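# Push utility cart through self-closing door into taped bay

## Task

Move the utility cart through the self-closing door and leave it parked in the yellow-taped area. All four of its wheels must sit fully inside the tape, none touching the tape itself. Its three tubes must still be upright in the top tray. The robot must not tip over or be left leaning, or the task fails. The cart must stay where it is on its own, not because the robot is holding it there.

## Robot and tools

ROBOT. TidyBot++: a wheeled base 0.54 m long, 0.50 m wide and 0.38 m tall on four driven casters, carrying one seven-joint arm that ends in a two-finger gripper. The shoulder sits 0.12 m ahead of the base centre, 0.68 m above the floor. base_camera is fixed at the front of the base (about 0.34 m up, tilted down). wrist_camera is a fisheye on the hand, looking along the fingers. The arm starts folded, hand down; folded, it reaches up to 0.08 m beyond the base front and its elbow up to 1.15 m high.

FRAMES. Base frame: origin on the floor below the base centre, x ahead, y to the left, z up. The odometry frame is where the base frame was at the start. Heading grows to the left, from -3.142 to 3.142. base_tilt is in degrees, positive when leaning forward or right; it has a fixed bias near 1 degree. hand_pose is given in the base frame, for the point between the finger pads; its z axis runs out along the fingers and its y axis along the closing line.

execute_actions. Arguments: actions, a list holding one action or nothing (empty just reports state and images); cameras, a list of names from base_camera, wrist_camera, all (omitted, null or ["all"] gives both; [] gives none). An action may contain:
- base: one command only, an offset from where the base last measured itself, in its own frame. translate_m: metres straight ahead, backward negative, -2 to 2. strafe_m: metres sideways, left positive, -2 to 2. rotate_rad: turn in place, counter-clockwise from above positive, -6.3 to 6.3. A move needing over 8.667 s at its top speed is refused.
- joints: one object for the single arm, absolute targets keyed by name, radians. joint_1_rad any angle (vertical swivel; positive is clockwise from above, opposite to heading); joint_2_rad -2.249 to 2.249 (shoulder); joint_3_rad any angle; joint_4_rad -2.579 to 2.579 (elbow); joint_5_rad any angle; joint_6_rad -2.099 to 2.099 (wrist); joint_7_rad any angle (hand roll). Free joints take the short way round; send steps below half a turn. gripper_pos: 0 open to 1 shut, pad gap about 85 x (1 - gripper_pos) mm.
- speeds: top-speed caps for this action only: translate_m and strafe_m 0.05 to 0.5 m/s, rotate_rad 0.1 to 1.57 rad/s; defaults are the maxima.
Base and joint motions start together. Any bad key or value rejects the whole call with no motion. Something left out of an action may still push toward its earlier target. No action runs beyond 15 s.

wait: seconds from 0 to 10; commands nothing and returns state and images. zoom_image: camera plus region [x0, y0, x1, y1] in pixels from the top-left, at most 504 by 504, on the newest full image (base_camera is 644x364, wrist_camera 644x476). read_manual: section "licences" only; just licence text. finished_scene: scene, the current scene's number; ends it for good and reports success, so call it only once the cart is parked and settled.

ARM GEOMETRY. With joint_1_rad 0, joint_3_rad 3.14, joint_5_rad 0 the arm stays in the base's x-z plane. Segment tilts from vertical (forward positive): upper arm (0.42 m) = joint_2_rad; forearm (0.31 m) = joint_2_rad - joint_4_rad; hand (0.31 m) = that minus joint_6_rad. Add length x sin for reach ahead of the shoulder and length x cos for height above it. A hand pointing down reaches at most about 0.94 m high, near the base.

RESULTS. base_status and joint_status report each motion: done; off_target (stopped short, possibly still pushing); contact_stop or time_out (target dropped, holding in place); not_followed, or "joint command not followed" with a cause line, when a self-collision check withheld arm targets (these may be retried on later actions). on_its_own lists motion you did not command. motor_effort is percent of maximum, with the action's peak in brackets; readings are noisy. pictures names the cameras in image order. Also watch for ARM HIT, torque warnings or faults (arm frozen 10 s, rest of call skipped, base keeps going), MOTOR HOT and OVER-TEMPERATURE FAULT with limit_stop_at_motor_heat (resend the target). If a call reports a stop, the later calls in that same reply are skipped.

CAUTIONS. A base that meets resistance keeps shoving until it times out and may still report done though short; compare odometry and images. base_odometry counts wheel turns, so slip looks like travel, and drift of centimetres and degrees builds up. Use low speeds when pushing the cart or door so nothing jumps; the tubes must not topple. If the arm snags something about 0.8 m or higher while the base drives, the robot can tip; sideways force on a raised hand can lift wheels, and backing off rights it. Torque limits: joints 1 to 4 fault at 104.5 N m (warn 56.7), joints 5 to 7 at 51.3 N m (warn 29.4). Friction leaves joints slightly off; correct by resending last command plus (wanted minus read). The arm sags under a held load; don't command a loaded joint to its read angle. The door swings shut on its own, so plan how to hold or pass it. Loose objects may get brief random nudges. Avoid drops, slams and hard pushes. The simulation keeps running while you think, holding the last command.

Each tool is called after "Emit:" as name([rows], argument=value, ...), one row to a line, values as JSON.

## Session

Emit:
execute_actions(actions=[])

Scene clock: 0.00 s.
base_odometry: x=+0.000 y=+0.000 heading=+0.000 (m, m, rad; odometry frame)
base_tilt: forward=+0.8 right=+0.6 (deg)
base_status: not commanded
joint_positions: joint_1_rad=+0.034 joint_2_rad=-0.378 joint_3_rad=+3.153 joint_4_rad=-2.531 joint_5_rad=-0.031 joint_6_rad=-0.851 joint_7_rad=+1.513 gripper_pos=+0.000
joint_status: not commanded
motor_effort: joint_1_rad=+1 joint_2_rad=+0 joint_3_rad=+0 joint_4_rad=+15 joint_5_rad=-1 joint_6_rad=+1 joint_7_rad=+1 (%)
hand_pose: x=+0.2692 y=+0.0024 z=+0.5917 quat_wxyz=(-0.015, +0.996, -0.060, +0.068) (m; base frame)
pictures: base_camera, wrist_camera
Images, in order (width x height): base_camera 644x364, wrist_camera 644x476.

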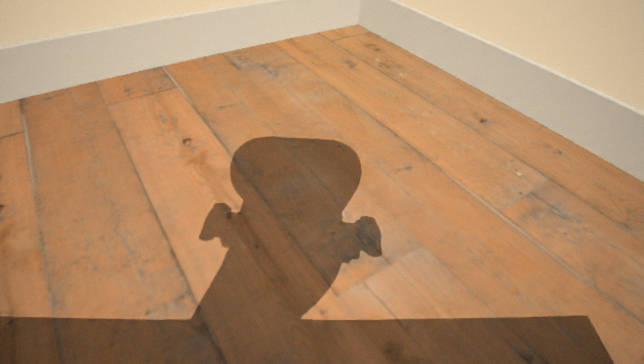

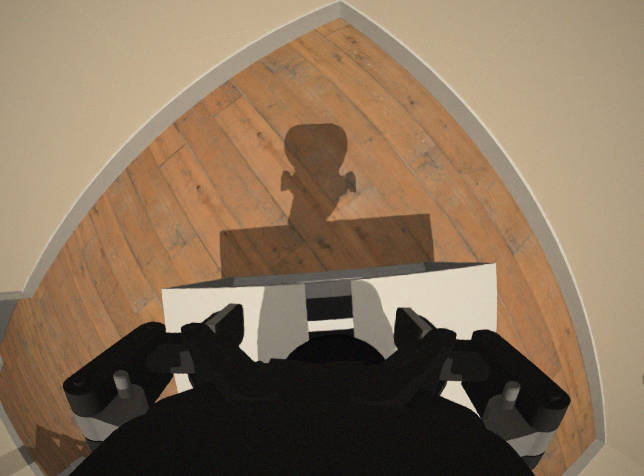

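Emit:
execute_actions([
  {"base":{"rotate_rad":2.4}},
], cameras=[])

Emit:
execute_actions([
  {"joints":{"joint_6_rad":0.35,"joint_1_rad":0,"joint_7_rad":1.57}},
])

Scene clock: 10.37 s.
base_odometry: x=+0.000 y=+0.000 heading=+2.399 (m, m, rad; odometry frame)
base_tilt: forward=+0.8 right=+0.6 (deg)
base_status: done
joint_positions: joint_1_rad=+0.034 joint_2_rad=-0.378 joint_3_rad=+3.153 joint_4_rad=-2.531 joint_5_rad=-0.031 joint_6_rad=-0.851 joint_7_rad=+1.513 gripper_pos=+0.000
joint_status: not commanded
motor_effort: joint_1_rad=+1(2) joint_2_rad=+0(1) joint_3_rad=+0(1) joint_4_rad=+14(14) joint_5_rad=-1(2) joint_6_rad=+0(1) joint_7_rad=+0(1) (%)
hand_pose: x=+0.2692 y=+0.0024 z=+0.5917 quat_wxyz=(-0.015, +0.996, -0.060, +0.068) (m; base frame)
pictures: none
No camera images: the call's "cameras" was empty. Leave "cameras" out to get every camera's image.

Scene clock: 11.87 s.
base_odometry: x=+0.000 y=+0.000 heading=+2.399 (m, m, rad; odometry frame)
base_tilt: forward=+0.8 right=+0.6 (deg)
base_status: not commanded
joint_positions: joint_1_rad=+0.020 joint_2_rad=-0.378 joint_3_rad=+3.153 joint_4_rad=-2.531 joint_5_rad=-0.031 joint_6_rad=+0.352 joint_7_rad=+1.535 gripper_pos=+0.000
joint_status: all done
motor_effort: joint_1_rad=+1(0) joint_2_rad=-5(4) joint_3_rad=+0(0) joint_4_rad=+18(18) joint_5_rad=-1(1) joint_6_rad=+7(7) joint_7_rad=+1(0) (%)
hand_pose: x=+0.5292 y=-0.0151 z=+0.8287 quat_wxyz=(-0.008, +0.783, -0.042, +0.621) (m; base frame)
pictures: base_camera, wrist_camera
camera_calibration (this result's frames):
wrist_camera: T_world_to_cam=[[-0.0112789, -0.998256, -0.0579474, 0.0405612], [-0.269988, 0.0588389, -0.961064, 0.985577], [0.962798, 0.00480533, -0.27018, -0.150917], [0, 0, 0, 1]] pos_world=[0.411854, -0.0167747, 0.908779]
Images, in order (width x height): base_camera 644x364, wrist_camera 644x476.

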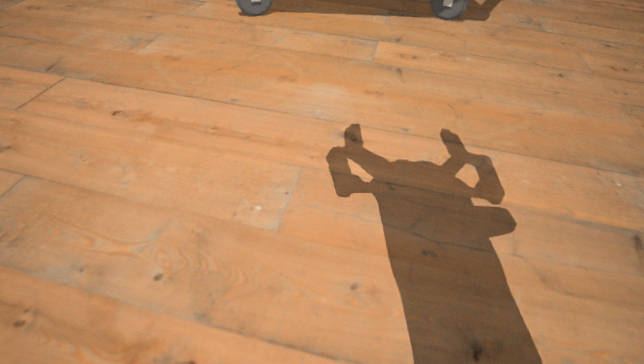

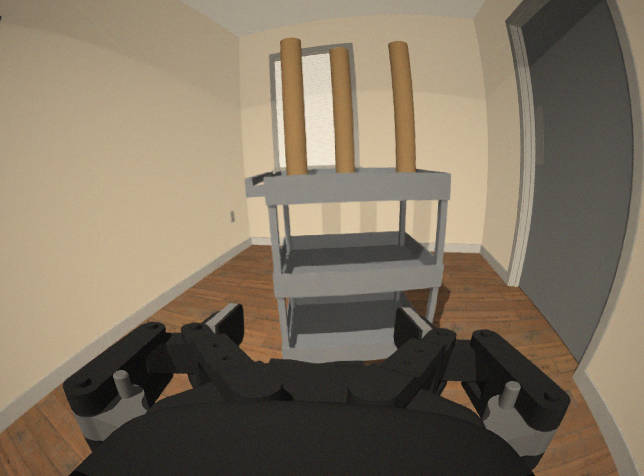

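Emit:
execute_actions([
  {"base":{"rotate_rad":-1.8},"joints":{"joint_2_rad":-0.9,"joint_4_rad":-2.5,"joint_6_rad":-0.5}},
], cameras=[])

Emit:
execute_actions([
  {"base":{"translate_m":0.55}},
], cameras=[])

Emit:
execute_actions([
  {"base":{"strafe_m":1.0}},
])

Scene clock: 48.13 s.
base_odometry: x=+0.000 y=+0.000 heading=+0.600 (m, m, rad; odometry frame)
base_tilt: forward=+0.8 right=+0.6 (deg)
base_status: done
joint_positions: joint_1_rad=+0.014 joint_2_rad=-0.885 joint_3_rad=+3.153 joint_4_rad=-2.527 joint_5_rad=-0.031 joint_6_rad=-0.481 joint_7_rad=+1.535 gripper_pos=+0.000
joint_status: all done
motor_effort: joint_1_rad=+0(1) joint_2_rad=+8(9) joint_3_rad=+0(1) joint_4_rad=+20(20) joint_5_rad=-2(1) joint_6_rad=+6(7) joint_7_rad=+1(1) (%)
hand_pose: x=+0.3722 y=-0.0003 z=+0.7630 quat_wxyz=(-0.020, +0.872, -0.035, +0.487) (m; base frame)
pictures: none
No camera images: the call's "cameras" was empty. Leave "cameras" out to get every camera's image.

Scene clock: 50.57 s.
base_odometry: x=+0.454 y=+0.310 heading=+0.600 (m, m, rad; odometry frame)
base_tilt: forward=+0.8 right=+0.6 (deg)
base_status: done
joint_positions: joint_1_rad=+0.014 joint_2_rad=-0.887 joint_3_rad=+3.153 joint_4_rad=-2.524 joint_5_rad=-0.031 joint_6_rad=-0.481 joint_7_rad=+1.535 gripper_pos=+0.000
joint_status: not commanded
motor_effort: joint_1_rad=+1(1) joint_2_rad=+8(11) joint_3_rad=+1(1) joint_4_rad=+20(20) joint_5_rad=-1(1) joint_6_rad=+6(6) joint_7_rad=+1(1) (%)
hand_pose: x=+0.3725 y=-0.0003 z=+0.7651 quat_wxyz=(-0.020, +0.871, -0.035, +0.490) (m; base frame)
pictures: none
No camera images: the call's "cameras" was empty. Leave "cameras" out to get every camera's image.

Scene clock: 53.90 s.
base_odometry: x=-0.109 y=+1.136 heading=+0.599 (m, m, rad; odometry frame)
base_tilt: forward=+0.8 right=+0.6 (deg)
base_status: done
joint_positions: joint_1_rad=+0.014 joint_2_rad=-0.887 joint_3_rad=+3.153 joint_4_rad=-2.524 joint_5_rad=-0.031 joint_6_rad=-0.481 joint_7_rad=+1.535 gripper_pos=+0.000
joint_status: not commanded
motor_effort: joint_1_rad=+0(0) joint_2_rad=+8(9) joint_3_rad=+0(1) joint_4_rad=+20(20) joint_5_rad=-1(1) joint_6_rad=+6(7) joint_7_rad=+1(1) (%)
hand_pose: x=+0.3725 y=-0.0003 z=+0.7652 quat_wxyz=(-0.020, +0.871, -0.035, +0.490) (m; base frame)
pictures: base_camera, wrist_camera
camera_calibration (this result's frames):
wrist_camera: T_world_to_cam=[[0.00236862, -0.997008, -0.0772657, 0.0595468], [-0.556292, 0.0628932, -0.828603, 0.886686], [0.830984, 0.0449449, -0.554478, 0.249421], [0, 0, 0, 1]] pos_world=[0.285851, -0.00760808, 0.877611]
Images, in order (width x height): base_camera 644x364, wrist_camera 644x476.

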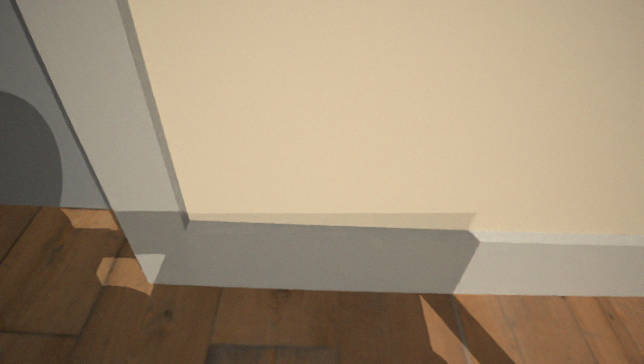

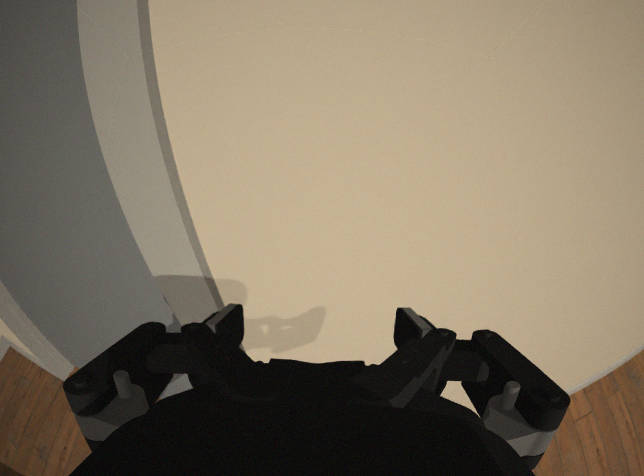

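Emit:
execute_actions([
  {"base":{"strafe_m":0.65},"joints":{"joint_2_rad":-1.15,"joint_4_rad":-2.55,"joint_6_rad":-1.1}},
])

Emit:
execute_actions([
  {"base":{"translate_m":0.7},"speeds":{"translate_m":0.12}},
], cameras=[])

Emit:
execute_actions([
  {"joints":{"joint_6_rad":-0.5}},
])

Scene clock: 70.50 s.
base_odometry: x=-0.476 y=+1.673 heading=+0.599 (m, m, rad; odometry frame)
base_tilt: forward=+0.8 right=+0.6 (deg)
base_status: done
joint_positions: joint_1_rad=+0.016 joint_2_rad=-1.115 joint_3_rad=+3.153 joint_4_rad=-2.528 joint_5_rad=-0.031 joint_6_rad=-1.043 joint_7_rad=+1.535 gripper_pos=+0.000
joint_status: joint_2_rad not_followed (moved -0.227 of -0.263); joint_4_rad not_followed (moved -0.004 of -0.026); joint_6_rad not_followed (moved -0.562 of -0.619)
motor_effort: joint_1_rad=+1(1) joint_2_rad=+14(18) joint_3_rad=+0(1) joint_4_rad=+19(23) joint_5_rad=-1(2) joint_6_rad=+5(6) joint_7_rad=+0(1) (%)
hand_pose: x=+0.2491 y=+0.0070 z=+0.6759 quat_wxyz=(-0.022, +0.941, -0.031, +0.336) (m; base frame)
pictures: base_camera, wrist_camera
joint command not followed: on one or more control steps a check withheld the commanded joint targets, and the robot was not sent them on those steps. On the call's last step the targets were still withheld.
cause: the commanded joint targets would bring two parts of the arm too close to each other (the joints from joint_2_rad to joint_7_rad lie between them); next, command targets that bring no two parts of the arm closer together.
camera_calibration (this result's frames):
wrist_camera: T_world_to_cam=[[-0.00454884, -0.996399, -0.0846648, 0.0669342], [-0.80057, 0.0543627, -0.596769, 0.647791], [0.599222, 0.0650654, -0.797934, 0.524263], [0, 0, 0, 1]] pos_world=[0.204756, -0.00263385, 0.810576]
Images, in order (width x height): base_camera 644x364, wrist_camera 644x476.

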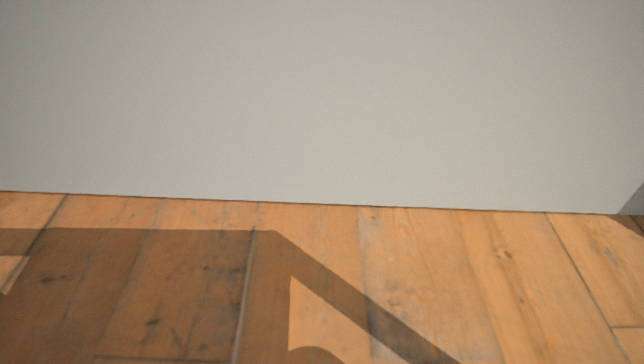

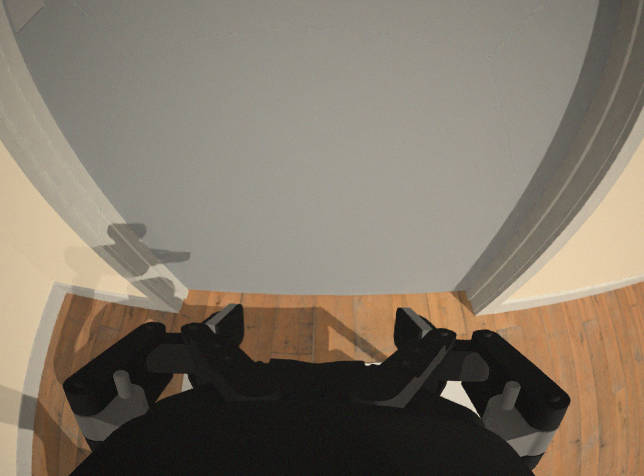

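Scene clock: 76.90 s.
base_odometry: x=+0.102 y=+2.068 heading=+0.599 (m, m, rad; odometry frame)
base_tilt: forward=+0.8 right=+0.6 (deg)
base_status: done
joint_positions: joint_1_rad=+0.016 joint_2_rad=-1.114 joint_3_rad=+3.153 joint_4_rad=-2.528 joint_5_rad=-0.031 joint_6_rad=-1.041 joint_7_rad=+1.535 gripper_pos=+0.000
joint_status: not commanded
on_its_own: joint_6_rad still aims at your old target -1.100
motor_effort: joint_1_rad=+1(1) joint_2_rad=+14(16) joint_3_rad=+0(2) joint_4_rad=+19(19) joint_5_rad=-1(2) joint_6_rad=+6(6) joint_7_rad=+1(1) (%)
hand_pose: x=+0.2493 y=+0.0070 z=+0.6760 quat_wxyz=(-0.022, +0.941, -0.031, +0.336) (m; base frame)
pictures: none
joint command not followed: on one or more control steps a check withheld the commanded joint targets, and the robot was not sent them on those steps. On the call's last step the targets were still withheld.
cause: the commanded joint targets would bring two parts of the arm too close to each other (the joints from joint_2_rad to joint_7_rad lie between them); next, command targets that bring no two parts of the arm closer together.
No camera images: the call's "cameras" was empty. Leave "cameras" out to get every camera's image.

Scene clock: 78.00 s.
base_odometry: x=+0.102 y=+2.068 heading=+0.599 (m, m, rad; odometry frame)
base_tilt: forward=+0.8 right=+0.6 (deg)
base_status: not commanded
joint_positions: joint_1_rad=+0.007 joint_2_rad=-1.147 joint_3_rad=+3.153 joint_4_rad=-2.544 joint_5_rad=-0.031 joint_6_rad=-0.501 joint_7_rad=+1.540 gripper_pos=+0.000
joint_status: all done
motor_effort: joint_1_rad=+1(1) joint_2_rad=+13(16) joint_3_rad=+1(1) joint_4_rad=+20(21) joint_5_rad=-1(2) joint_6_rad=+8(7) joint_7_rad=+1(1) (%)
hand_pose: x=+0.3399 y=+0.0021 z=+0.8091 quat_wxyz=(-0.023, +0.813, -0.027, +0.582) (m; base frame)
pictures: base_camera, wrist_camera
joint command not followed: on one or more control steps a check withheld the commanded joint targets, and the robot was not sent them on those steps.
cause: the commanded joint targets would bring two parts of the arm too close to each other (the joints from joint_2_rad to joint_7_rad lie between them); next, command targets that bring no two parts of the arm closer together.
camera_calibration (this result's frames):
wrist_camera: T_world_to_cam=[[0.0286075, -0.997355, -0.0668186, 0.0480419], [-0.363684, 0.0518796, -0.930076, 0.921454], [0.931083, 0.050908, -0.361238, 0.110324], [0, 0, 0, 1]] pos_world=[0.231023, -0.00550623, 0.900086]
Images, in order (width x height): base_camera 644x364, wrist_camera 644x476.

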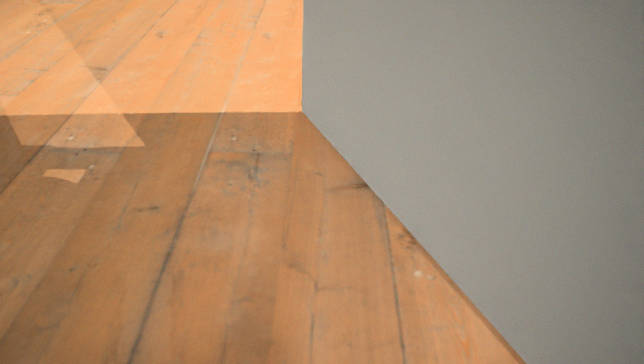

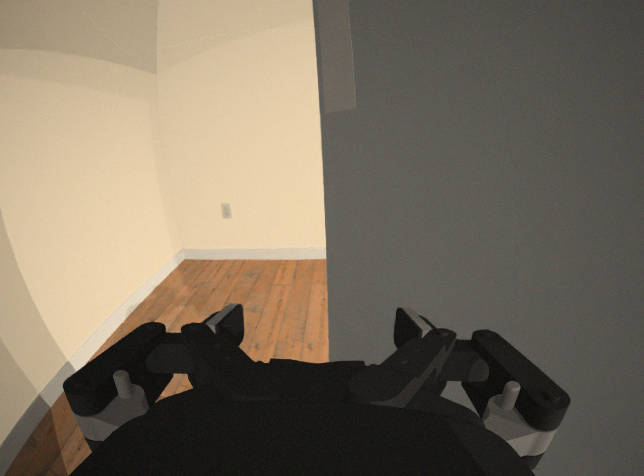

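Emit:
execute_actions([
  {"base":{"translate_m":-0.62},"speeds":{"translate_m":0.15},"joints":{"joint_2_rad":-1.1,"joint_4_rad":-2.52,"joint_6_rad":-1.0}},
], cameras=[])

Emit:
execute_actions([
  {"base":{"rotate_rad":3.1},"speeds":{"rotate_rad":1.0}},
])

Scene clock: 90.83 s.
base_odometry: x=-0.410 y=+1.718 heading=+0.600 (m, m, rad; odometry frame)
base_tilt: forward=+0.8 right=+0.6 (deg)
base_status: done
joint_positions: joint_1_rad=+0.007 joint_2_rad=-1.116 joint_3_rad=+3.153 joint_4_rad=-2.539 joint_5_rad=-0.031 joint_6_rad=-1.002 joint_7_rad=+1.540 gripper_pos=+0.000
joint_status: all done
motor_effort: joint_1_rad=+1(2) joint_2_rad=+14(14) joint_3_rad=+0(1) joint_4_rad=+19(22) joint_5_rad=-2(2) joint_6_rad=+5(7) joint_7_rad=+1(1) (%)
hand_pose: x=+0.2566 y=+0.0078 z=+0.6786 quat_wxyz=(-0.023, +0.936, -0.025, +0.350) (m; base frame)
pictures: none
No camera images: the call's "cameras" was empty. Leave "cameras" out to get every camera's image.

Scene clock: 94.87 s.
base_odometry: x=-0.410 y=+1.718 heading=-2.584 (m, m, rad; odometry frame)
base_tilt: forward=+0.8 right=+0.6 (deg)
base_status: done
joint_positions: joint_1_rad=+0.007 joint_2_rad=-1.116 joint_3_rad=+3.153 joint_4_rad=-2.539 joint_5_rad=-0.031 joint_6_rad=-1.002 joint_7_rad=+1.540 gripper_pos=+0.000
joint_status: not commanded
motor_effort: joint_1_rad=+0(1) joint_2_rad=+14(14) joint_3_rad=+1(0) joint_4_rad=+19(19) joint_5_rad=-1(2) joint_6_rad=+5(5) joint_7_rad=+1(1) (%)
hand_pose: x=+0.2566 y=+0.0078 z=+0.6786 quat_wxyz=(-0.023, +0.936, -0.025, +0.350) (m; base frame)
pictures: base_camera, wrist_camera
camera_calibration (this result's frames):
wrist_camera: T_world_to_cam=[[0.00956416, -0.99669, -0.0807305, 0.0617275], [-0.782111, 0.0428489, -0.621664, 0.667663], [0.623066, 0.0690859, -0.779112, 0.502922], [0, 0, 0, 1]] pos_world=[0.208242, -0.00183023, 0.811878]
Images, in order (width x height): base_camera 644x364, wrist_camera 644x476.

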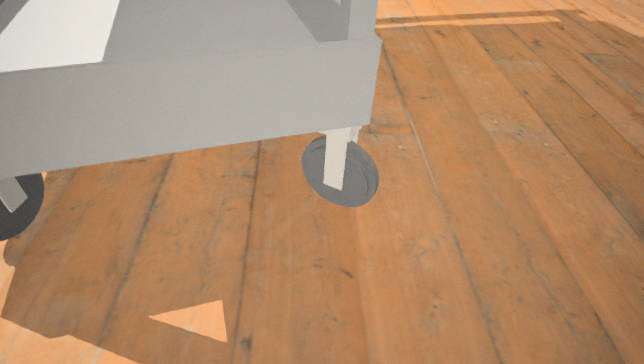

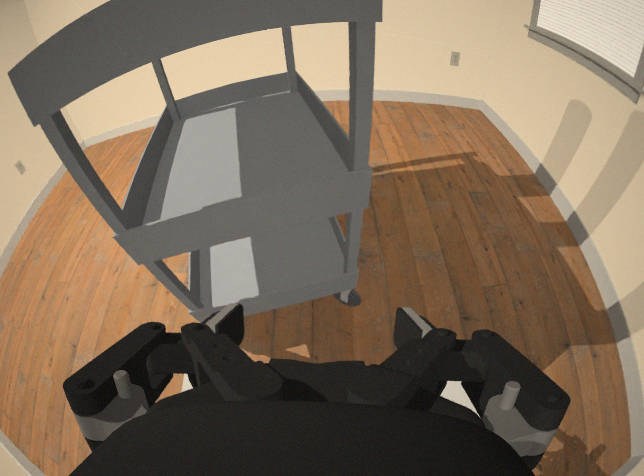

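Emit:
execute_actions([
  {"base":{"rotate_rad":0.2},"joints":{"joint_2_rad":-0.6,"joint_4_rad":-1.5,"joint_6_rad":-1.72,"joint_7_rad":0,"joint_5_rad":0,"joint_3_rad":3.14}},
], cameras=[])

Emit:
execute_actions([
  {"base":{"strafe_m":0.06},"joints":{"joint_2_rad":-0.23,"joint_4_rad":-1.37}},
])

Scene clock: 116.27 s.
base_odometry: x=-0.410 y=+1.718 heading=-2.385 (m, m, rad; odometry frame)
base_tilt: forward=+0.8 right=+0.6 (deg)
base_status: done
joint_positions: joint_1_rad=+0.007 joint_2_rad=-0.619 joint_3_rad=+3.153 joint_4_rad=-1.523 joint_5_rad=-0.029 joint_6_rad=-1.698 joint_7_rad=+0.032 gripper_pos=+0.000
joint_status: all done
motor_effort: joint_1_rad=+1(0) joint_2_rad=+6(15) joint_3_rad=+0(0) joint_4_rad=+15(19) joint_5_rad=-1(2) joint_6_rad=+4(7) joint_7_rad=+1(1) (%)
hand_pose: x=+0.2820 y=+0.0060 z=+0.9520 quat_wxyz=(-0.196, +0.690, -0.673, +0.181) (m; base frame)
pictures: none
No camera images: the call's "cameras" was empty. Leave "cameras" out to get every camera's image.

Scene clock: 117.77 s.
base_odometry: x=-0.369 y=+1.674 heading=-2.384 (m, m, rad; odometry frame)
base_tilt: forward=+0.8 right=+0.6 (deg)
base_status: done
joint_positions: joint_1_rad=+0.007 joint_2_rad=-0.235 joint_3_rad=+3.150 joint_4_rad=-1.397 joint_5_rad=-0.026 joint_6_rad=-1.699 joint_7_rad=+0.032 gripper_pos=+0.000
joint_status: all done
motor_effort: joint_1_rad=+1(1) joint_2_rad=-7(10) joint_3_rad=+0(2) joint_4_rad=+16(17) joint_5_rad=-1(2) joint_6_rad=+1(4) joint_7_rad=+0(1) (%)
hand_pose: x=+0.3956 y=+0.0047 z=+0.9169 quat_wxyz=(-0.106, +0.708, -0.692, +0.092) (m; base frame)
pictures: base_camera, wrist_camera
camera_calibration (this result's frames):
wrist_camera: T_world_to_cam=[[-0.94771, -0.0355372, -0.317147, 0.667502], [-0.0556066, 0.996967, 0.0544528, 0.0128495], [0.31425, 0.0692409, -0.946812, 0.878117], [0, 0, 0, 1]] pos_world=[0.357365, -0.049891, 1.04241]
Images, in order (width x height): base_camera 644x364, wrist_camera 644x476.

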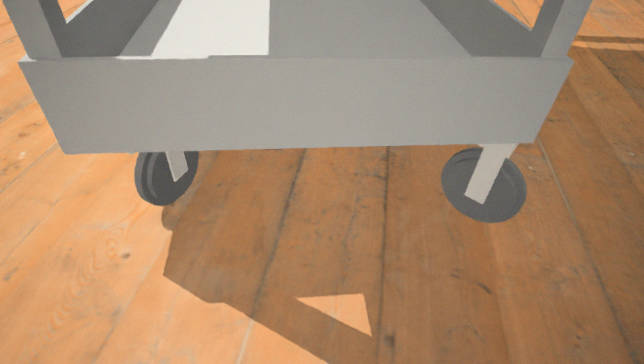

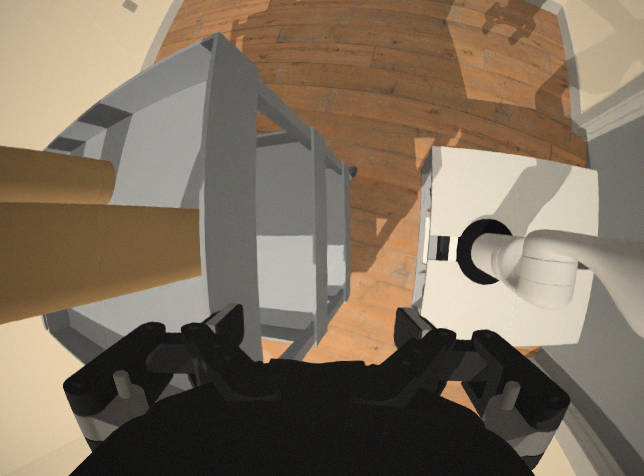

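Emit:
execute_actions([
  {"base":{"strafe_m":0.07},"joints":{"gripper_pos":0.3}},
], cameras=[])

Emit:
execute_actions([
  {"base":{"translate_m":0.11},"speeds":{"translate_m":0.1}},
])

Scene clock: 124.27 s.
base_odometry: x=-0.320 y=+1.623 heading=-2.383 (m, m, rad; odometry frame)
base_tilt: forward=+0.8 right=+0.6 (deg)
base_status: done
joint_positions: joint_1_rad=+0.007 joint_2_rad=-0.235 joint_3_rad=+3.149 joint_4_rad=-1.397 joint_5_rad=-0.025 joint_6_rad=-1.699 joint_7_rad=+0.032 gripper_pos=+0.300
joint_status: all done
motor_effort: joint_1_rad=+1(2) joint_2_rad=-7(8) joint_3_rad=+0(2) joint_4_rad=+16(16) joint_5_rad=-1(0) joint_6_rad=+1(1) joint_7_rad=+1(1) (%)
hand_pose: x=+0.3956 y=+0.0048 z=+0.9169 quat_wxyz=(-0.106, +0.709, -0.692, +0.092) (m; base frame)
pictures: none
No camera images: the call's "cameras" was empty. Leave "cameras" out to get every camera's image.

Scene clock: 125.87 s.
base_odometry: x=-0.400 y=+1.547 heading=-2.383 (m, m, rad; odometry frame)
base_tilt: forward=+0.8 right=+0.6 (deg)
base_status: done
joint_positions: joint_1_rad=+0.007 joint_2_rad=-0.233 joint_3_rad=+3.149 joint_4_rad=-1.396 joint_5_rad=-0.025 joint_6_rad=-1.700 joint_7_rad=+0.032 gripper_pos=+0.300
joint_status: not commanded
motor_effort: joint_1_rad=+1(0) joint_2_rad=-7(11) joint_3_rad=+0(0) joint_4_rad=+16(16) joint_5_rad=-1(1) joint_6_rad=+1(2) joint_7_rad=+1(1) (%)
hand_pose: x=+0.3961 y=+0.0047 z=+0.9165 quat_wxyz=(-0.105, +0.709, -0.692, +0.091) (m; base frame)
pictures: base_camera, wrist_camera
camera_calibration (this result's frames):
wrist_camera: T_world_to_cam=[[-0.948489, -0.0367167, -0.314675, 0.665896], [-0.056298, 0.996987, 0.0533629, 0.0140919], [0.311768, 0.0683297, -0.947698, 0.879348], [0, 0, 0, 1]] pos_world=[0.358236, -0.0496855, 1.04215]
Images, in order (width x height): base_camera 644x364, wrist_camera 644x476.

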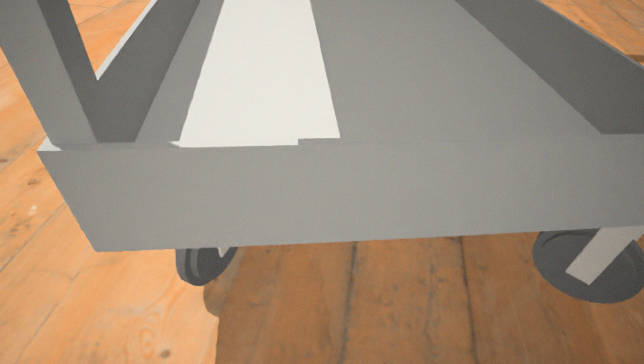

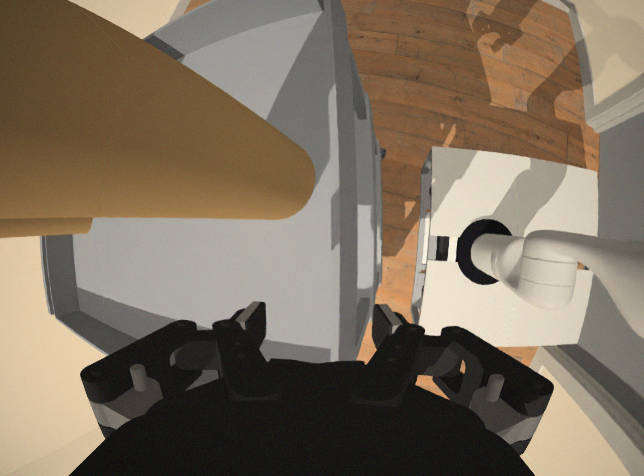

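Emit:
execute_actions([
  {"joints":{"joint_2_rad":-0.22,"joint_4_rad":-1.59,"joint_6_rad":-1.58}},
], cameras=["wrist_camera"])

Emit:
execute_actions([
  {"joints":{"gripper_pos":1}},
], cameras=["wrist_camera"])

Scene clock: 136.77 s.
base_odometry: x=-0.400 y=+1.547 heading=-2.383 (m, m, rad; odometry frame)
base_tilt: forward=+0.8 right=+0.6 (deg)
base_status: not commanded
joint_positions: joint_1_rad=+0.007 joint_2_rad=-0.232 joint_3_rad=+3.149 joint_4_rad=-1.569 joint_5_rad=-0.025 joint_6_rad=-1.602 joint_7_rad=+0.032 gripper_pos=+0.300
joint_status: all done
motor_effort: joint_1_rad=+1(1) joint_2_rad=-8(10) joint_3_rad=+0(0) joint_4_rad=+16(17) joint_5_rad=-1(1) joint_6_rad=+1(1) joint_7_rad=+1(1) (%)
hand_pose: x=+0.3910 y=+0.0050 z=+0.8591 quat_wxyz=(-0.079, +0.711, -0.696, +0.064) (m; base frame)
pictures: wrist_camera
camera_calibration (this result's frames):
wrist_camera: T_world_to_cam=[[-0.969592, -0.0341223, -0.242337, 0.589027], [-0.0498742, 0.997002, 0.059164, 0.00913996], [0.239592, 0.0694514, -0.968386, 0.872594], [0, 0, 0, 1]] pos_world=[0.362506, -0.0496164, 0.987211]
Images, in order (width x height): wrist_camera 644x476.

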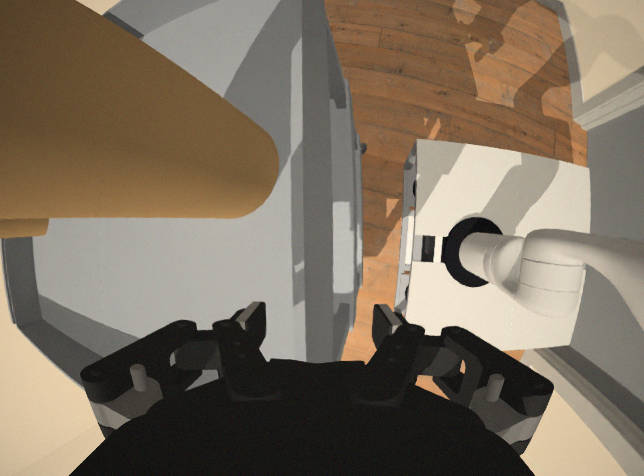

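Scene clock: 137.70 s.
base_odometry: x=-0.400 y=+1.547 heading=-2.383 (m, m, rad; odometry frame)
base_tilt: forward=+0.8 right=+0.6 (deg)
base_status: not commanded
joint_positions: joint_1_rad=+0.007 joint_2_rad=-0.231 joint_3_rad=+3.149 joint_4_rad=-1.569 joint_5_rad=-0.025 joint_6_rad=-1.583 joint_7_rad=+0.032 gripper_pos=+0.915
joint_status: gripper_pos off_target (ended at +0.915, target +1.000)
motor_effort: joint_1_rad=+2(3) joint_2_rad=-8(10) joint_3_rad=+1(1) joint_4_rad=+12(16) joint_5_rad=-1(0) joint_6_rad=+4(6) joint_7_rad=-1(0) (%)
hand_pose: x=+0.3968 y=+0.0049 z=+0.8605 quat_wxyz=(-0.086, +0.710, -0.695, +0.071) (m; base frame)
pictures: wrist_camera
camera_calibration (this result's frames):
wrist_camera: T_world_to_cam=[[-0.964872, -0.0337615, -0.260542, 0.608794], [-0.0505652, 0.997032, 0.0580622, 0.0106328], [0.257808, 0.069197, -0.963715, 0.861312], [0, 0, 0, 1]] pos_world=[0.365892, -0.0496476, 0.988059]
Images, in order (width x height): wrist_camera 644x476.

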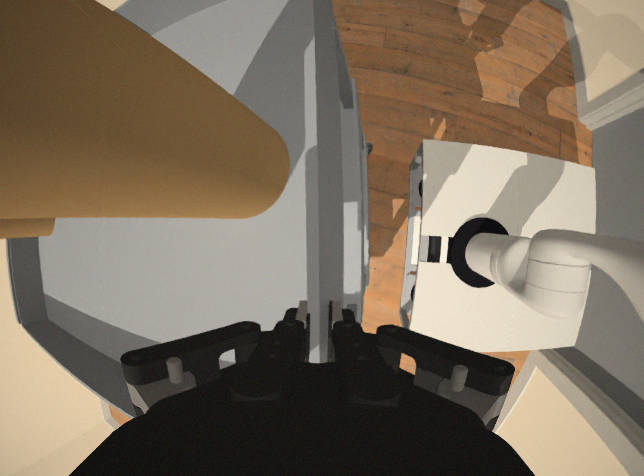

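Gripped. Rotate back slowly and strafe right.

Emit:
execute_actions([
  {"base":{"rotate_rad":-0.17},"speeds":{"rotate_rad":0.1}},
], cameras=[])

Emit:
execute_actions([
  {"base":{"strafe_m":-0.1},"speeds":{"strafe_m":0.06}},
])

Scene clock: 145.80 s.
base_odometry: x=-0.400 y=+1.547 heading=-2.551 (m, m, rad; odometry frame)
base_tilt: forward=+0.8 right=+0.6 (deg)
base_status: done
joint_positions: joint_1_rad=-0.030 joint_2_rad=-0.231 joint_3_rad=+3.111 joint_4_rad=-1.566 joint_5_rad=-0.025 joint_6_rad=-1.597 joint_7_rad=+0.032 gripper_pos=+0.915
joint_status: not commanded
motor_effort: joint_1_rad=+8(11) joint_2_rad=-4(8) joint_3_rad=+7(10) joint_4_rad=+8(13) joint_5_rad=+3(7) joint_6_rad=+6(8) joint_7_rad=-6(7) (%)
hand_pose: x=+0.3915 y=+0.0268 z=+0.8603 quat_wxyz=(-0.081, +0.736, -0.669, +0.067) (m; base frame)
pictures: none
No camera images: the call's "cameras" was empty. Leave "cameras" out to get every camera's image.

Scene clock: 147.97 s.
base_odometry: x=-0.456 y=+1.630 heading=-2.552 (m, m, rad; odometry frame)
base_tilt: forward=+0.8 right=+0.6 (deg)
base_status: done
joint_positions: joint_1_rad=-0.035 joint_2_rad=-0.232 joint_3_rad=+3.105 joint_4_rad=-1.565 joint_5_rad=-0.026 joint_6_rad=-1.605 joint_7_rad=+0.032 gripper_pos=+0.915
joint_status: not commanded
motor_effort: joint_1_rad=+7(10) joint_2_rad=-5(5) joint_3_rad=+6(11) joint_4_rad=+8(8) joint_5_rad=+1(8) joint_6_rad=+5(7) joint_7_rad=-6(8) (%)
hand_pose: x=+0.3887 y=+0.0303 z=+0.8603 quat_wxyz=(-0.079, +0.740, -0.665, +0.064) (m; base frame)
pictures: base_camera, wrist_camera
camera_calibration (this result's frames):
wrist_camera: T_world_to_cam=[[-0.962662, -0.119104, -0.243097, 0.588568], [-0.135124, 0.989553, 0.0502678, 0.0247302], [0.23457, 0.0812392, -0.968699, 0.874356], [0, 0, 0, 1]] pos_world=[0.364836, -0.0254033, 0.988824]
Images, in order (width x height): base_camera 644x364, wrist_camera 644x476.

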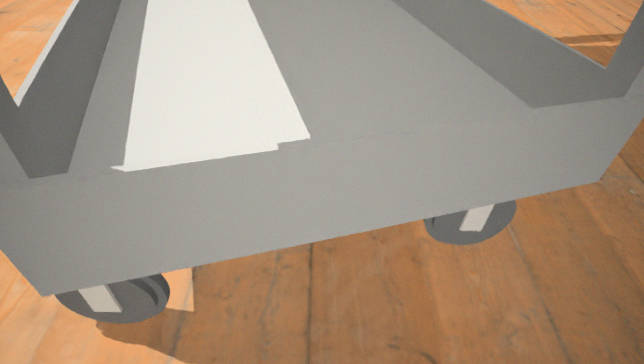

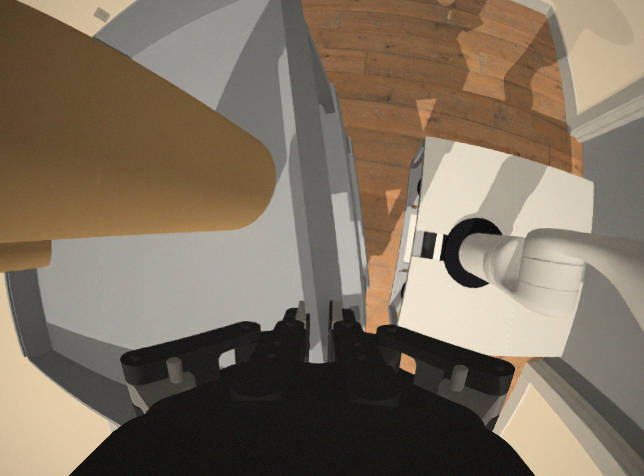

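Emit:
execute_actions([
  {"base":{"translate_m":-0.7},"speeds":{"translate_m":0.1}},
])

Scene clock: 165.63 s.
base_odometry: x=+0.126 y=+2.020 heading=-2.552 (m, m, rad; odometry frame)
base_tilt: forward=+0.8 right=+0.6 (deg)
base_status: done
joint_positions: joint_1_rad=+0.006 joint_2_rad=-0.225 joint_3_rad=+3.148 joint_4_rad=-1.561 joint_5_rad=-0.001 joint_6_rad=-1.607 joint_7_rad=+0.017 gripper_pos=+0.921
joint_status: not commanded
motor_effort: joint_1_rad=-2(5) joint_2_rad=-6(16) joint_3_rad=-4(7) joint_4_rad=+11(18) joint_5_rad=-2(7) joint_6_rad=+7(12) joint_7_rad=+2(5) (%)
hand_pose: x=+0.3924 y=-0.0018 z=+0.8602 quat_wxyz=(-0.070, +0.705, -0.702, +0.071) (m; base frame)
pictures: base_camera, wrist_camera
camera_calibration (this result's frames):
wrist_camera: T_world_to_cam=[[-0.970843, -0.0218195, -0.23872, 0.587837], [-0.0321262, 0.998708, 0.039369, 0.0259729], [0.237553, 0.0458903, -0.97029, 0.876134], [0, 0, 0, 1]] pos_world=[0.363404, -0.0533191, 0.98941]
Images, in order (width x height): base_camera 644x364, wrist_camera 644x476.

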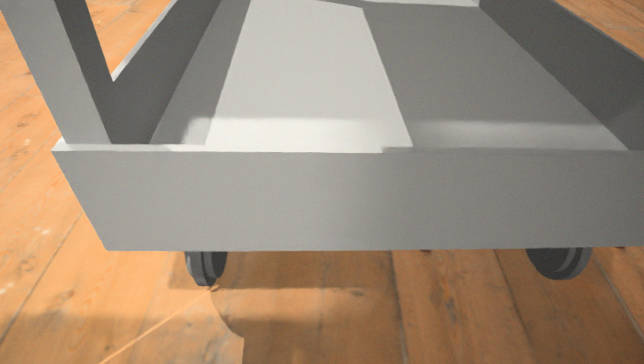

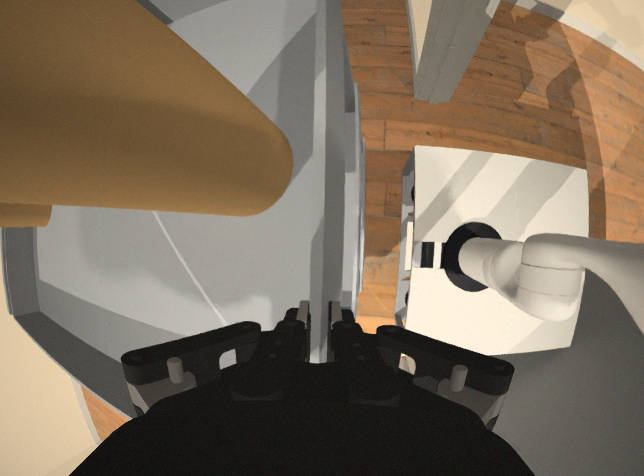

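Emit:
execute_actions([
  {"base":{"translate_m":-0.8},"speeds":{"translate_m":0.12}},
])

Scene clock: 182.40 s.
base_odometry: x=+0.791 y=+2.465 heading=-2.552 (m, m, rad; odometry frame)
base_tilt: forward=+0.8 right=+0.7 (deg)
base_status: done
joint_positions: joint_1_rad=+0.006 joint_2_rad=-0.221 joint_3_rad=+3.148 joint_4_rad=-1.557 joint_5_rad=-0.001 joint_6_rad=-1.610 joint_7_rad=+0.017 gripper_pos=+0.922
joint_status: not commanded
motor_effort: joint_1_rad=-1(4) joint_2_rad=-5(13) joint_3_rad=-3(6) joint_4_rad=+10(15) joint_5_rad=-2(4) joint_6_rad=+6(9) joint_7_rad=+1(3) (%)
hand_pose: x=+0.3931 y=-0.0019 z=+0.8601 quat_wxyz=(-0.069, +0.706, -0.702, +0.069) (m; base frame)
pictures: base_camera, wrist_camera
camera_calibration (this result's frames):
wrist_camera: T_world_to_cam=[[-0.971715, -0.02171, -0.235156, 0.585784], [-0.0318786, 0.99871, 0.0395267, 0.0258023], [0.233994, 0.0459051, -0.971154, 0.878078], [0, 0, 0, 1]] pos_world=[0.364573, -0.0533598, 0.989479]
Images, in order (width x height): base_camera 644x364, wrist_camera 644x476.

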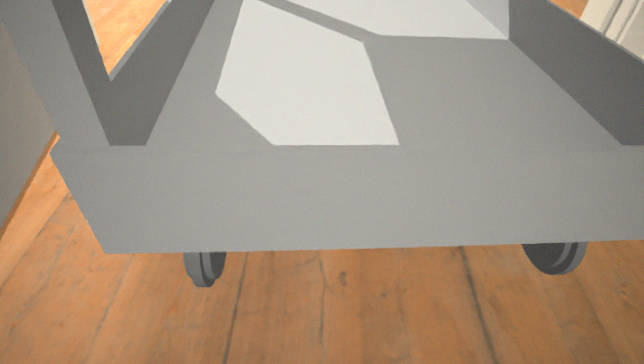

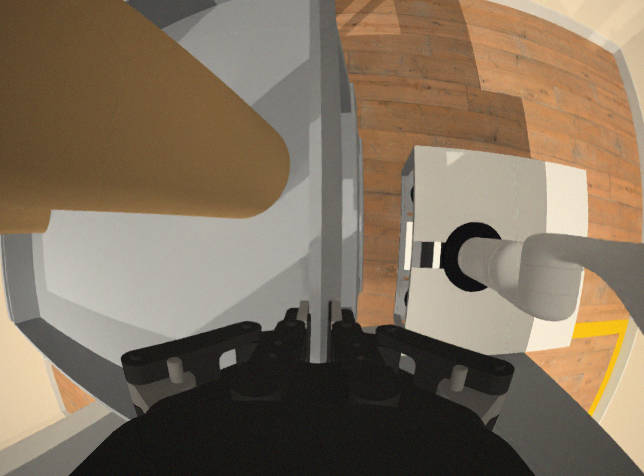

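Emit:
execute_actions([
  {"base":{"translate_m":-0.75},"speeds":{"translate_m":0.1}},
])

Scene clock: 196.57 s.
base_odometry: x=+1.415 y=+2.882 heading=-2.552 (m, m, rad; odometry frame)
base_tilt: forward=+0.8 right=+0.6 (deg)
base_status: done
joint_positions: joint_1_rad=+0.015 joint_2_rad=-0.214 joint_3_rad=+3.158 joint_4_rad=-1.554 joint_5_rad=+0.030 joint_6_rad=-1.600 joint_7_rad=+0.011 gripper_pos=+0.922
joint_status: not commanded
motor_effort: joint_1_rad=-5(10) joint_2_rad=-6(16) joint_3_rad=-7(11) joint_4_rad=+11(15) joint_5_rad=-4(19) joint_6_rad=+5(6) joint_7_rad=+5(4) (%)
hand_pose: x=+0.3977 y=-0.0172 z=+0.8602 quat_wxyz=(-0.060, +0.695, -0.712, +0.082) (m; base frame)
pictures: base_camera, wrist_camera
camera_calibration (this result's frames):
wrist_camera: T_world_to_cam=[[-0.970759, 0.00276183, -0.24004, 0.594201], [-0.000186244, 0.999925, 0.012258, 0.0521784], [0.240056, 0.0119443, -0.970686, 0.874332], [0, 0, 0, 1]] pos_world=[0.366948, -0.0642589, 0.990694]
Images, in order (width x height): base_camera 644x364, wrist_camera 644x476.

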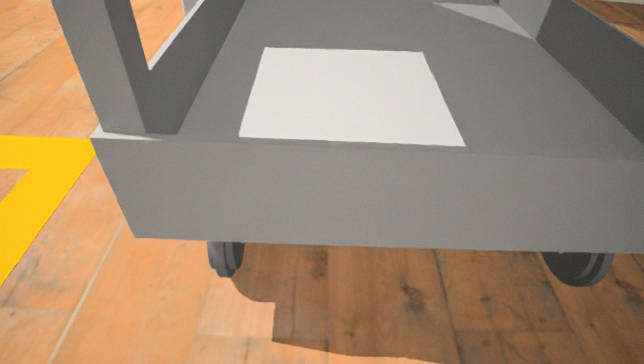

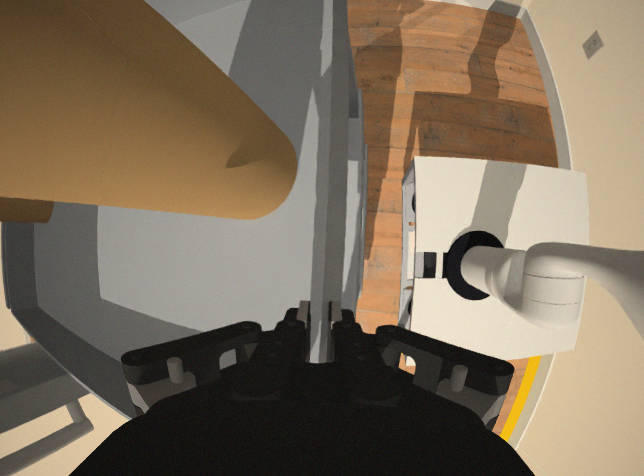

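Emit:
execute_actions([
  {"base":{"translate_m":-0.15},"speeds":{"translate_m":0.1}},
], cameras=[])

Emit:
execute_actions([
  {"joints":{"gripper_pos":0.3}},
], cameras=[])

Emit:
execute_actions([
  {"joints":{"joint_2_rad":-0.25,"joint_4_rad":-1.37,"joint_6_rad":-1.72}},
], cameras=["wrist_camera"])

Emit:
execute_actions([
  {"base":{"strafe_m":0.72}},
])

Scene clock: 218.13 s.
base_odometry: x=+1.539 y=+2.966 heading=-2.552 (m, m, rad; odometry frame)
base_tilt: forward=+0.8 right=+0.6 (deg)
base_status: done
joint_positions: joint_1_rad=+0.015 joint_2_rad=-0.215 joint_3_rad=+3.159 joint_4_rad=-1.554 joint_5_rad=+0.030 joint_6_rad=-1.602 joint_7_rad=+0.000 gripper_pos=+0.922
joint_status: not commanded
motor_effort: joint_1_rad=-5(7) joint_2_rad=-6(14) joint_3_rad=-7(9) joint_4_rad=+10(15) joint_5_rad=-3(5) joint_6_rad=+5(7) joint_7_rad=+6(6) (%)
hand_pose: x=+0.3970 y=-0.0175 z=+0.8602 quat_wxyz=(-0.060, +0.691, -0.716, +0.081) (m; base frame)
pictures: none
No camera images: the call's "cameras" was empty. Leave "cameras" out to get every camera's image.

Scene clock: 219.07 s.
base_odometry: x=+1.539 y=+2.966 heading=-2.552 (m, m, rad; odometry frame)
base_tilt: forward=+0.8 right=+0.6 (deg)
base_status: not commanded
joint_positions: joint_1_rad=+0.002 joint_2_rad=-0.215 joint_3_rad=+3.142 joint_4_rad=-1.578 joint_5_rad=+0.026 joint_6_rad=-1.601 joint_7_rad=+0.000 gripper_pos=+0.300
joint_status: all done
motor_effort: joint_1_rad=+1(5) joint_2_rad=-8(9) joint_3_rad=+0(8) joint_4_rad=+16(17) joint_5_rad=-1(3) joint_6_rad=+1(6) joint_7_rad=+1(6) (%)
hand_pose: x=+0.3916 y=-0.0077 z=+0.8514 quat_wxyz=(-0.053, +0.702, -0.706, +0.072) (m; base frame)
pictures: none
No camera images: the call's "cameras" was empty. Leave "cameras" out to get every camera's image.

Scene clock: 220.30 s.
base_odometry: x=+1.539 y=+2.966 heading=-2.552 (m, m, rad; odometry frame)
base_tilt: forward=+0.8 right=+0.6 (deg)
base_status: not commanded
joint_positions: joint_1_rad=+0.002 joint_2_rad=-0.235 joint_3_rad=+3.142 joint_4_rad=-1.391 joint_5_rad=+0.026 joint_6_rad=-1.699 joint_7_rad=+0.000 gripper_pos=+0.300
joint_status: all done
motor_effort: joint_1_rad=+1(1) joint_2_rad=-8(9) joint_3_rad=-1(0) joint_4_rad=+16(18) joint_5_rad=-1(1) joint_6_rad=+1(3) joint_7_rad=+1(1) (%)
hand_pose: x=+0.3966 y=-0.0076 z=+0.9194 quat_wxyz=(-0.092, +0.696, -0.703, +0.110) (m; base frame)
pictures: wrist_camera
camera_calibration (this result's frames):
wrist_camera: T_world_to_cam=[[-0.946477, -0.0112114, -0.322578, 0.673495], [-0.0165417, 0.999768, 0.0137875, 0.0469249], [0.322349, 0.0183856, -0.946442, 0.877114], [0, 0, 0, 1]] pos_world=[0.355487, -0.0554894, 1.04675]
Images, in order (width x height): wrist_camera 644x476.

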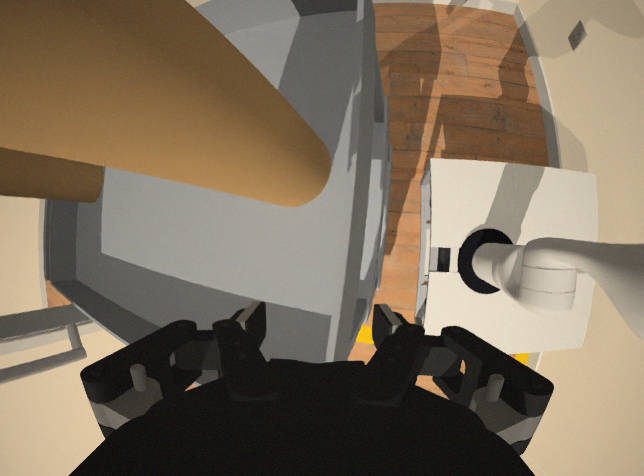

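Scene clock: 223.10 s.
base_odometry: x=+1.940 y=+2.367 heading=-2.552 (m, m, rad; odometry frame)
base_tilt: forward=+0.8 right=+0.6 (deg)
base_status: done
joint_positions: joint_1_rad=+0.002 joint_2_rad=-0.236 joint_3_rad=+3.142 joint_4_rad=-1.391 joint_5_rad=+0.024 joint_6_rad=-1.699 joint_7_rad=+0.000 gripper_pos=+0.300
joint_status: not commanded
motor_effort: joint_1_rad=+1(0) joint_2_rad=-6(9) joint_3_rad=+0(2) joint_4_rad=+16(16) joint_5_rad=-1(0) joint_6_rad=+1(2) joint_7_rad=+1(1) (%)
hand_pose: x=+0.3966 y=-0.0068 z=+0.9195 quat_wxyz=(-0.093, +0.696, -0.703, +0.109) (m; base frame)
pictures: base_camera, wrist_camera
camera_calibration (this result's frames):
wrist_camera: T_world_to_cam=[[-0.946386, -0.0114384, -0.322836, 0.673669], [-0.0176006, 0.999714, 0.0161749, 0.0443407], [0.322559, 0.0209898, -0.946317, 0.876984], [0, 0, 0, 1]] pos_world=[0.355452, -0.05503, 1.04667]
Images, in order (width x height): base_camera 644x364, wrist_camera 644x476.

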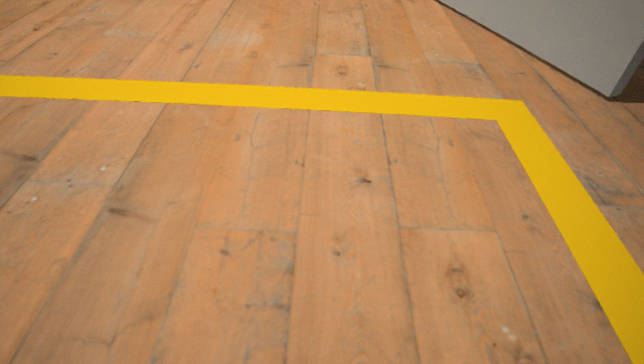

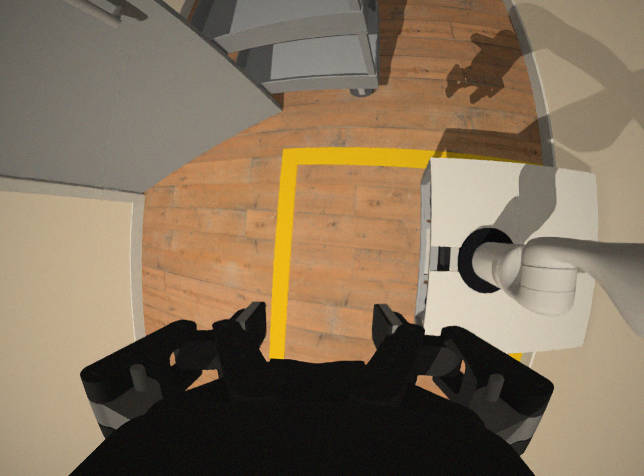

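Emit:
execute_actions([
  {"base":{"translate_m":0.5}},
], cameras=[])

Emit:
execute_actions([
  {"base":{"rotate_rad":-1.62},"speeds":{"rotate_rad":1.0}},
])

Scene clock: 231.07 s.
base_odometry: x=+1.524 y=+2.089 heading=-2.551 (m, m, rad; odometry frame)
base_tilt: forward=+0.8 right=+0.6 (deg)
base_status: done
joint_positions: joint_1_rad=+0.002 joint_2_rad=-0.240 joint_3_rad=+3.142 joint_4_rad=-1.391 joint_5_rad=+0.024 joint_6_rad=-1.701 joint_7_rad=+0.000 gripper_pos=+0.300
joint_status: not commanded
motor_effort: joint_1_rad=+1(0) joint_2_rad=-7(12) joint_3_rad=+0(0) joint_4_rad=+16(16) joint_5_rad=-1(1) joint_6_rad=+3(3) joint_7_rad=+1(1) (%)
hand_pose: x=+0.3948 y=-0.0068 z=+0.9207 quat_wxyz=(-0.094, +0.696, -0.703, +0.110) (m; base frame)
pictures: none
No camera images: the call's "cameras" was empty. Leave "cameras" out to get every camera's image.

Scene clock: 233.60 s.
base_odometry: x=+1.524 y=+2.089 heading=+2.113 (m, m, rad; odometry frame)
base_tilt: forward=+0.8 right=+0.6 (deg)
base_status: done
joint_positions: joint_1_rad=+0.002 joint_2_rad=-0.240 joint_3_rad=+3.142 joint_4_rad=-1.391 joint_5_rad=+0.023 joint_6_rad=-1.701 joint_7_rad=+0.000 gripper_pos=+0.300
joint_status: not commanded
motor_effort: joint_1_rad=+1(2) joint_2_rad=-7(8) joint_3_rad=+0(2) joint_4_rad=+16(16) joint_5_rad=-1(0) joint_6_rad=+2(2) joint_7_rad=+1(1) (%)
hand_pose: x=+0.3948 y=-0.0067 z=+0.9207 quat_wxyz=(-0.094, +0.696, -0.703, +0.110) (m; base frame)
pictures: base_camera, wrist_camera
camera_calibration (this result's frames):
wrist_camera: T_world_to_cam=[[-0.945449, -0.0114262, -0.32557, 0.674544], [-0.0177654, 0.999706, 0.0165046, 0.0439219], [0.325286, 0.0213881, -0.945374, 0.876743], [0, 0, 0, 1]] pos_world=[0.353335, -0.0549534, 1.04774]
Images, in order (width x height): base_camera 644x364, wrist_camera 644x476.

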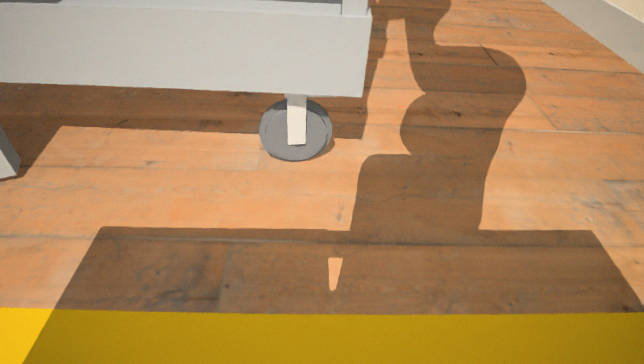

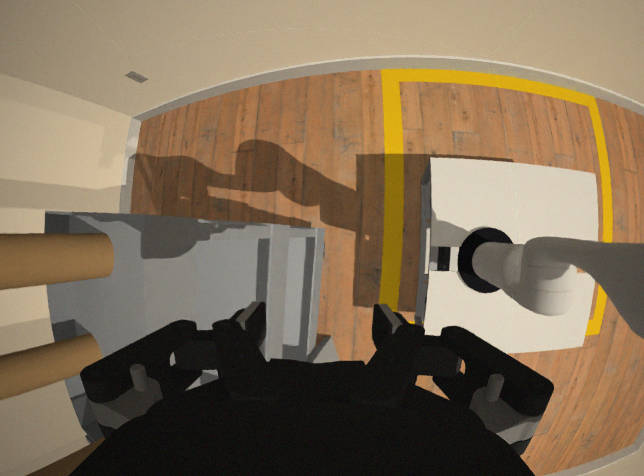

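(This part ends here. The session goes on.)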